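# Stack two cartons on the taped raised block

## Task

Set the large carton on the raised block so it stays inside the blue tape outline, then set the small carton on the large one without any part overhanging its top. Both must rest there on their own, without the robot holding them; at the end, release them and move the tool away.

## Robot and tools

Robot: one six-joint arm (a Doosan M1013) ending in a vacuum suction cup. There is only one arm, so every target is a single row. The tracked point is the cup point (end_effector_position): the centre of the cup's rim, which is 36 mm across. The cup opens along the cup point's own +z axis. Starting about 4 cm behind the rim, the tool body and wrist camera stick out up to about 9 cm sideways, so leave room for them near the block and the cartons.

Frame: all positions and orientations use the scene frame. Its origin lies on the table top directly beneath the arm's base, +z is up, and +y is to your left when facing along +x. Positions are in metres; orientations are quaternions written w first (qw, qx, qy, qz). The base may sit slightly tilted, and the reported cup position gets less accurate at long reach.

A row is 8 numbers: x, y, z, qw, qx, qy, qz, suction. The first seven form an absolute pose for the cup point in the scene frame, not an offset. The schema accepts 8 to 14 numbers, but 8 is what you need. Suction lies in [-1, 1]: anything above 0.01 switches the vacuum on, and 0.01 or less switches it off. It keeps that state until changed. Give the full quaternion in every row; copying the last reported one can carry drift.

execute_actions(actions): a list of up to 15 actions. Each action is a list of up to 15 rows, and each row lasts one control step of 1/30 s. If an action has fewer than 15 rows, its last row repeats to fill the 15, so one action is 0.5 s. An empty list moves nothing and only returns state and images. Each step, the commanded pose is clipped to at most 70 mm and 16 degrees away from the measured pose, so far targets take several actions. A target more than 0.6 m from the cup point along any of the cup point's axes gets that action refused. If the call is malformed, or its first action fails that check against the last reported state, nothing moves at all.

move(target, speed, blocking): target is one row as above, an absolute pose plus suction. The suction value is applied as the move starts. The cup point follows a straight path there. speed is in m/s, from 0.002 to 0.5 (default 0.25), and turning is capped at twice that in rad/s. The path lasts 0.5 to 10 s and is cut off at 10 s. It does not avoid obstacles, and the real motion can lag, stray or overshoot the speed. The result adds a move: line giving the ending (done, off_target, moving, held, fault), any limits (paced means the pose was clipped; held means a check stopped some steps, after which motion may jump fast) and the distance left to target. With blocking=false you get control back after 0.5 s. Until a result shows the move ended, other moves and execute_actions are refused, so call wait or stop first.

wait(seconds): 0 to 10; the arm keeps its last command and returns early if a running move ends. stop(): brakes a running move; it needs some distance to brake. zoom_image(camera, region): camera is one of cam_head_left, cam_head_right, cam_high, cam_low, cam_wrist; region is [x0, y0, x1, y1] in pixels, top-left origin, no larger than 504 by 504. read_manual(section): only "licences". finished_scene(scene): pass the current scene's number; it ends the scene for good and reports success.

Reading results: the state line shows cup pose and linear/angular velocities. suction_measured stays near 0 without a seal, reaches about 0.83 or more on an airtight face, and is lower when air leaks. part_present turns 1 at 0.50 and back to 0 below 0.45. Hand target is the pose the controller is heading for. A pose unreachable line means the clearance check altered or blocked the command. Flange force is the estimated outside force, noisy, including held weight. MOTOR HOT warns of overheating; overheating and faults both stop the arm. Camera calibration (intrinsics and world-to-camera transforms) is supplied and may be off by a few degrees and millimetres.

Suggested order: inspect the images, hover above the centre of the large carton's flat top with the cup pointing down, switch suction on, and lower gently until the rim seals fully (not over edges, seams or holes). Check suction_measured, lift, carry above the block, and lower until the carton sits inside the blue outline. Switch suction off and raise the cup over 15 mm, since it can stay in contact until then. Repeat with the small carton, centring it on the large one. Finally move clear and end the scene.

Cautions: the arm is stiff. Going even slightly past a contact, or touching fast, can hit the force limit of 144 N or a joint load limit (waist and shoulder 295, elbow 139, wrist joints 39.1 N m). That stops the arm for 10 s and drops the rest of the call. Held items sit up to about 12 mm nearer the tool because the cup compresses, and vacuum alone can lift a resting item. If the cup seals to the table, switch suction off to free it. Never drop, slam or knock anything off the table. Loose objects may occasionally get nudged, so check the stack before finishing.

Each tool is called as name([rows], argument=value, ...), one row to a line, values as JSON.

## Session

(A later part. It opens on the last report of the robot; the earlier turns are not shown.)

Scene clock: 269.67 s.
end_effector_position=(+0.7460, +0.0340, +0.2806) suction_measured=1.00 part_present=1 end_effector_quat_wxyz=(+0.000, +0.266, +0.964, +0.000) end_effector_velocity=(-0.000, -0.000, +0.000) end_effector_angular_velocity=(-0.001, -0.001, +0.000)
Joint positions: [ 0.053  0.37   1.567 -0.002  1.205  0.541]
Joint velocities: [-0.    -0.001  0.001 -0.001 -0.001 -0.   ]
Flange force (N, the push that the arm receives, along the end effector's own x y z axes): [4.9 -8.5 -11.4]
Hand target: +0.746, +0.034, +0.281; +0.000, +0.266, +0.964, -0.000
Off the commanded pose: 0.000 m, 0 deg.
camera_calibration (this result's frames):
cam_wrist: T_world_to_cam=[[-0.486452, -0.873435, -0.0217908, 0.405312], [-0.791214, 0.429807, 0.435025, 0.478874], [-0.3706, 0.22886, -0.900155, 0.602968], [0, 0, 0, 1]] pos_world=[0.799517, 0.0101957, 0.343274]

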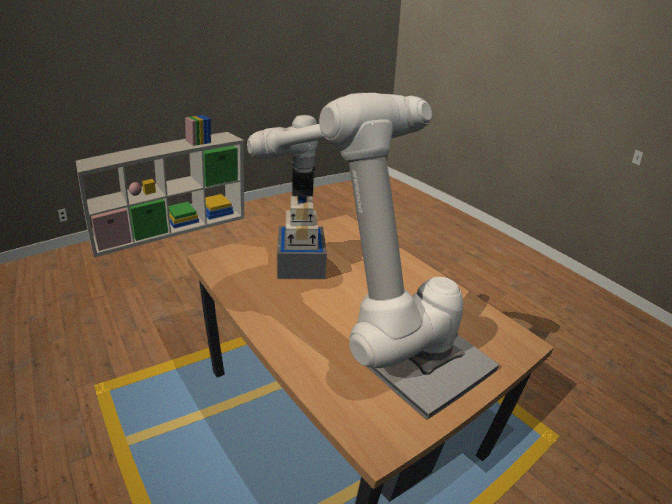

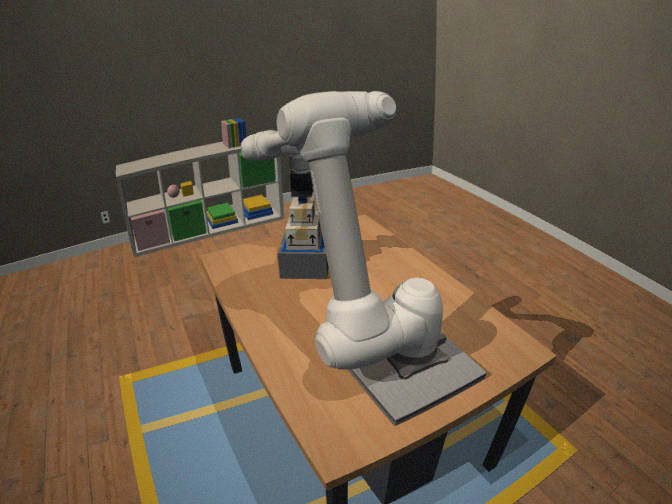

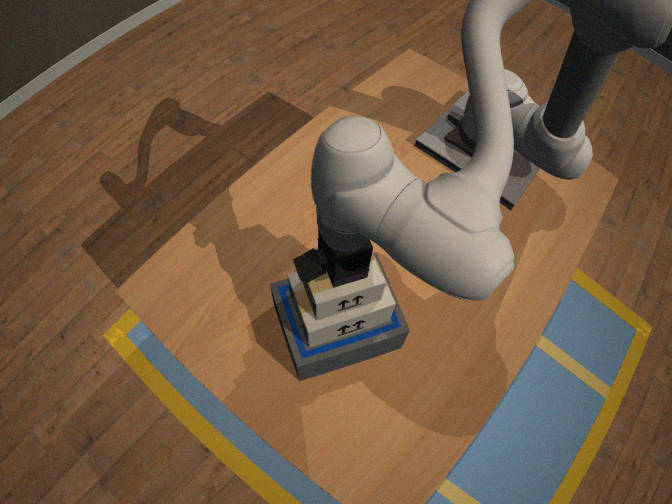

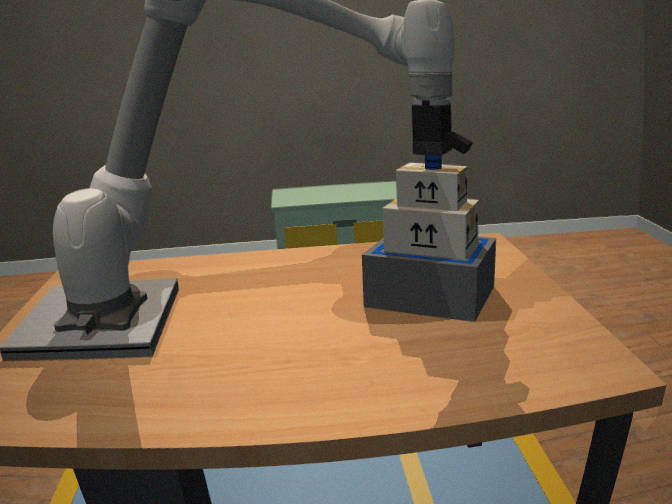

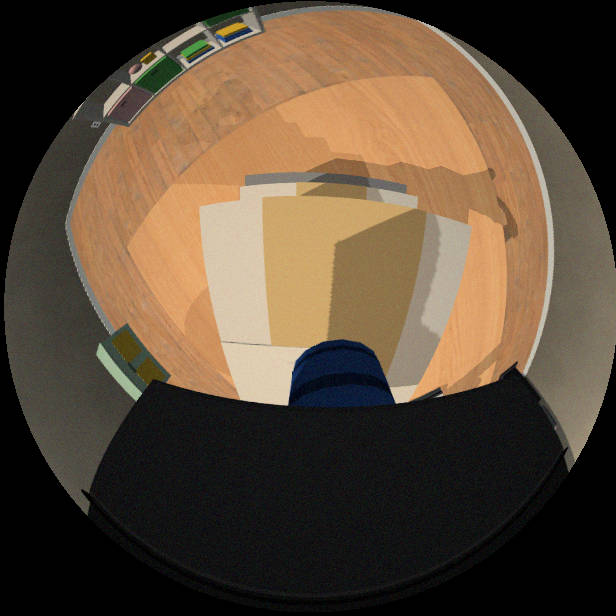

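Gentle contact reached (−11 N). Releasing and retreating.

execute_actions([
  [[0.746, 0.034, 0.2809, 0, 0.2664, 0.9639, 0, -1]],
])

move(target=[0.746, 0.034, 0.375, 0, 0.2664, 0.9639, 0, -1], speed=0.15)

zoom_image(camera="cam_high", region=[255, 220, 425, 390])

zoom_image(camera="cam_head_left", region=[262, 180, 342, 280])

Scene clock: 273.60 s.
end_effector_position=(+0.7460, +0.0340, +0.2807) suction_measured=0.00 part_present=0 end_effector_quat_wxyz=(-0.000, +0.266, +0.964, -0.000) end_effector_velocity=(-0.000, -0.001, +0.000) end_effector_angular_velocity=(+0.000, -0.000, -0.001)
Joint positions: [ 0.053  0.37   1.566 -0.002  1.206  0.541]
Joint velocities: [-0.001 -0.001  0.     0.     0.    -0.   ]
Flange force (N, the push that the arm receives, along the end effector's own x y z axes): [3.6 -2.8 -21.6]
Hand target: +0.746, +0.034, +0.281; -0.000, +0.266, +0.964, -0.000
Off the commanded pose: 0.000 m, 0 deg.
camera_calibration (this result's frames):
cam_wrist: T_world_to_cam=[[-0.48646, -0.873435, -0.0216432, 0.405294], [-0.791082, 0.429808, 0.435263, 0.478663], [-0.370872, 0.228859, -0.900043, 0.603295], [0, 0, 0, 1]] pos_world=[0.799566, 0.010195, 0.343418]

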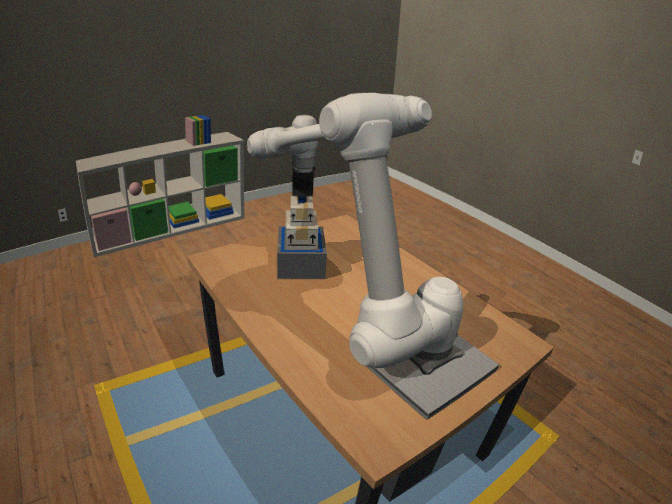

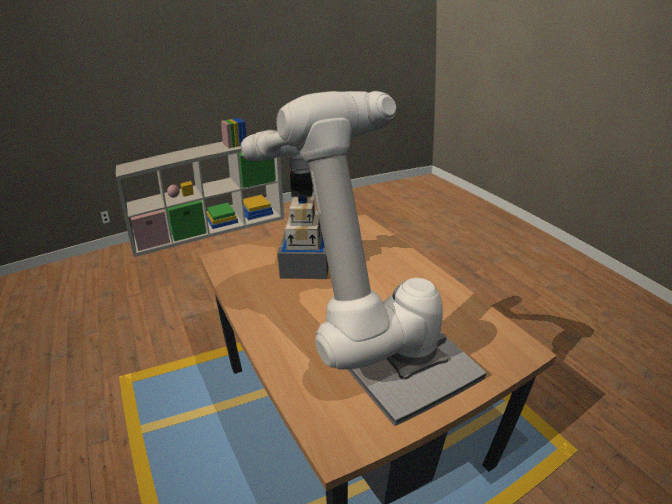

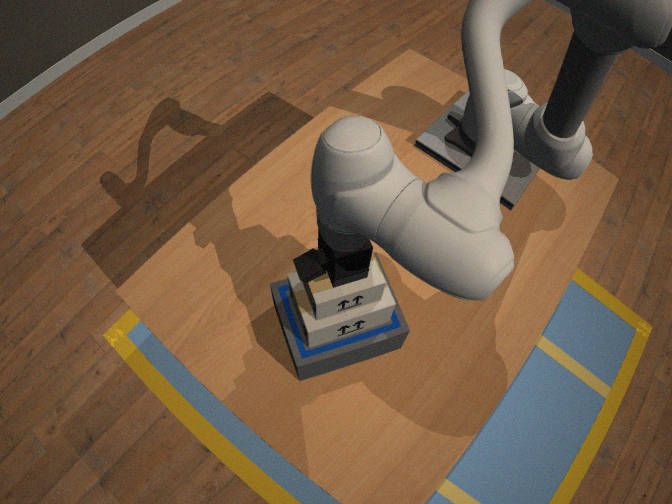

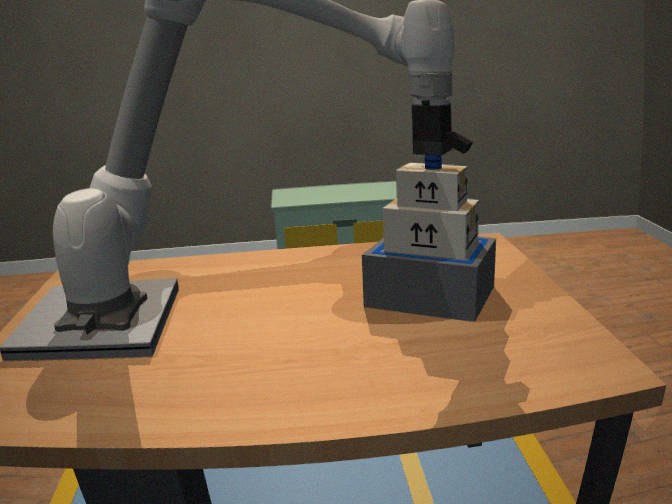

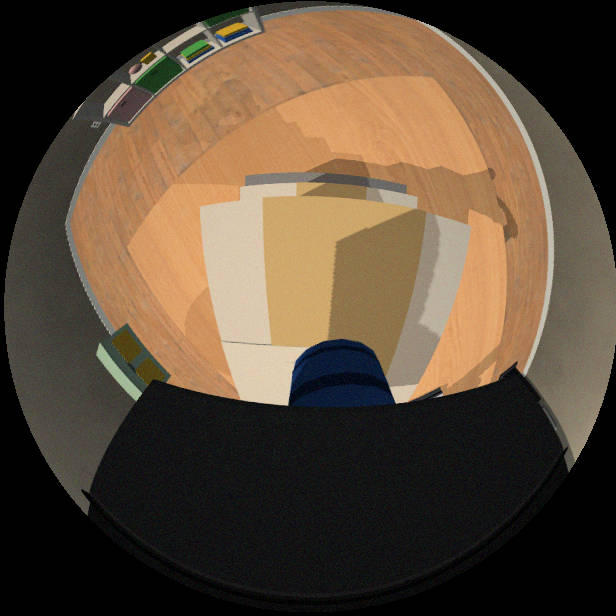

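Scene clock: 274.53 s.
end_effector_position=(+0.7460, +0.0340, +0.3750) suction_measured=0.00 part_present=0 end_effector_quat_wxyz=(+0.000, +0.266, +0.964, +0.000) end_effector_velocity=(+0.001, +0.001, -0.001) end_effector_angular_velocity=(+0.001, -0.001, -0.000)
Joint positions: [ 0.053  0.327  1.451 -0.002  1.364  0.541]
Joint velocities: [ 0.     0.001 -0.001  0.001 -0.001  0.   ]
Flange force (N, the push that the arm receives, along the end effector's own x y z axes): [4.6 -1.2 -0.2]
Hand target: +0.746, +0.034, +0.375; -0.000, +0.266, +0.964, +0.000
Off the commanded pose: 0.000 m, 0 deg.
move: done
camera_calibration (this result's frames):
cam_wrist: T_world_to_cam=[[-0.486449, -0.873436, -0.021829, 0.407386], [-0.791198, 0.429774, 0.435086, 0.437749], [-0.370638, 0.228918, -0.900124, 0.687974], [0, 0, 0, 1]] pos_world=[0.799508, 0.0102036, 0.437697]

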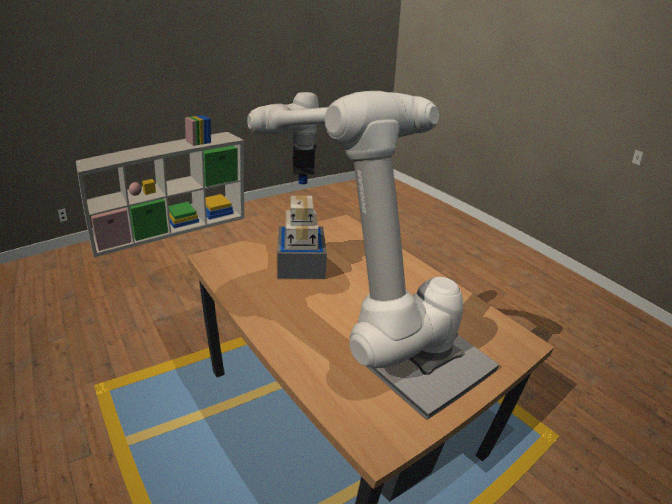

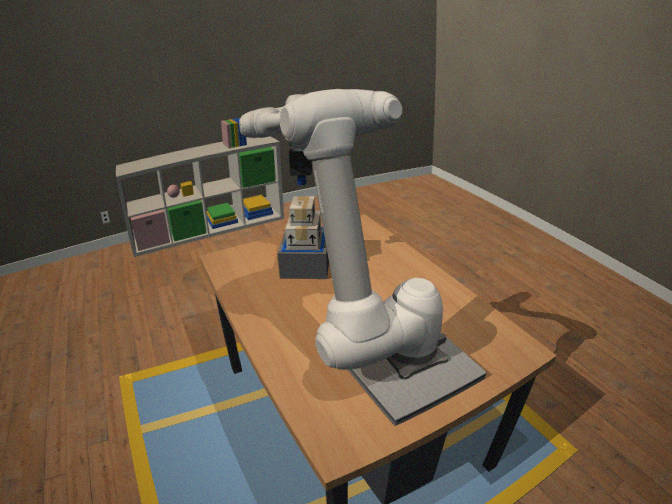

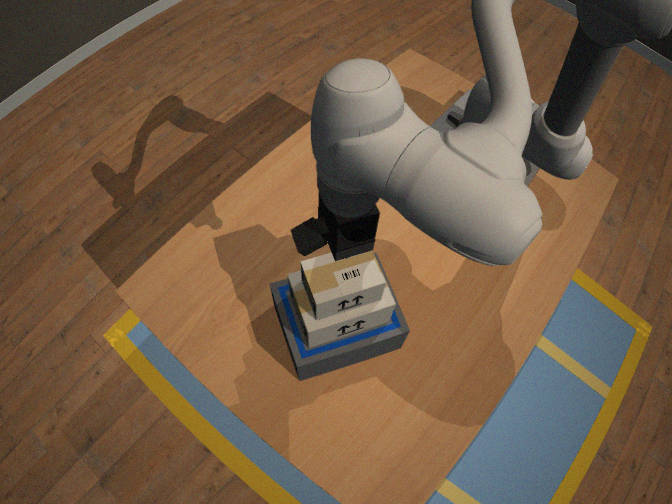

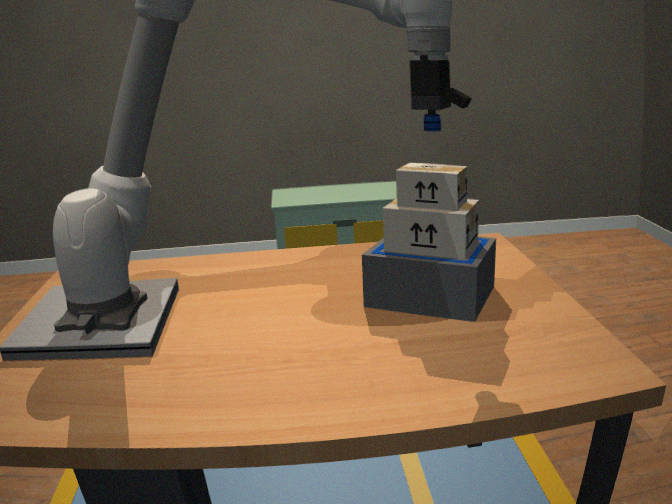

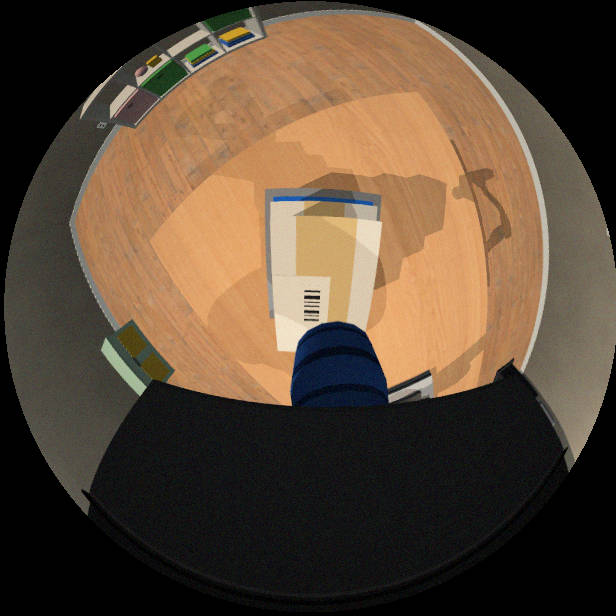

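Region (255, 220, 425, 390) of cam_high's 672x504 image, scaled by 2.965, with more detail than that image has.

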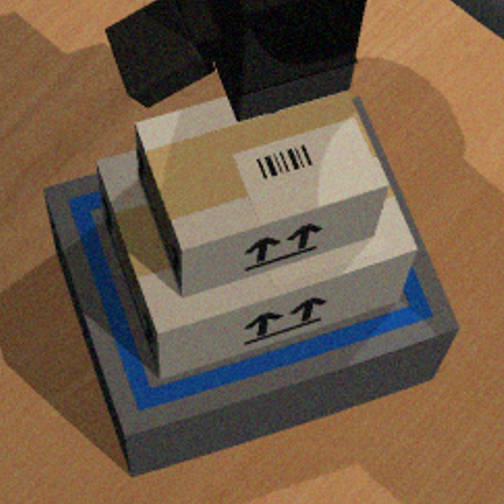

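Region (262, 180, 342, 280) of cam_head_left's 672x504 image, scaled by 5.040, with more detail than that image has; it fills the left 403 columns of this view, and the rest is white.

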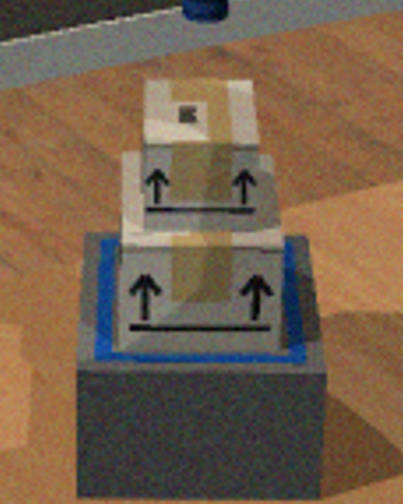

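The stack is centred, inside the tape, and the tool is clear.

finished_scene(scene=2)

The scene is finished: the task was done.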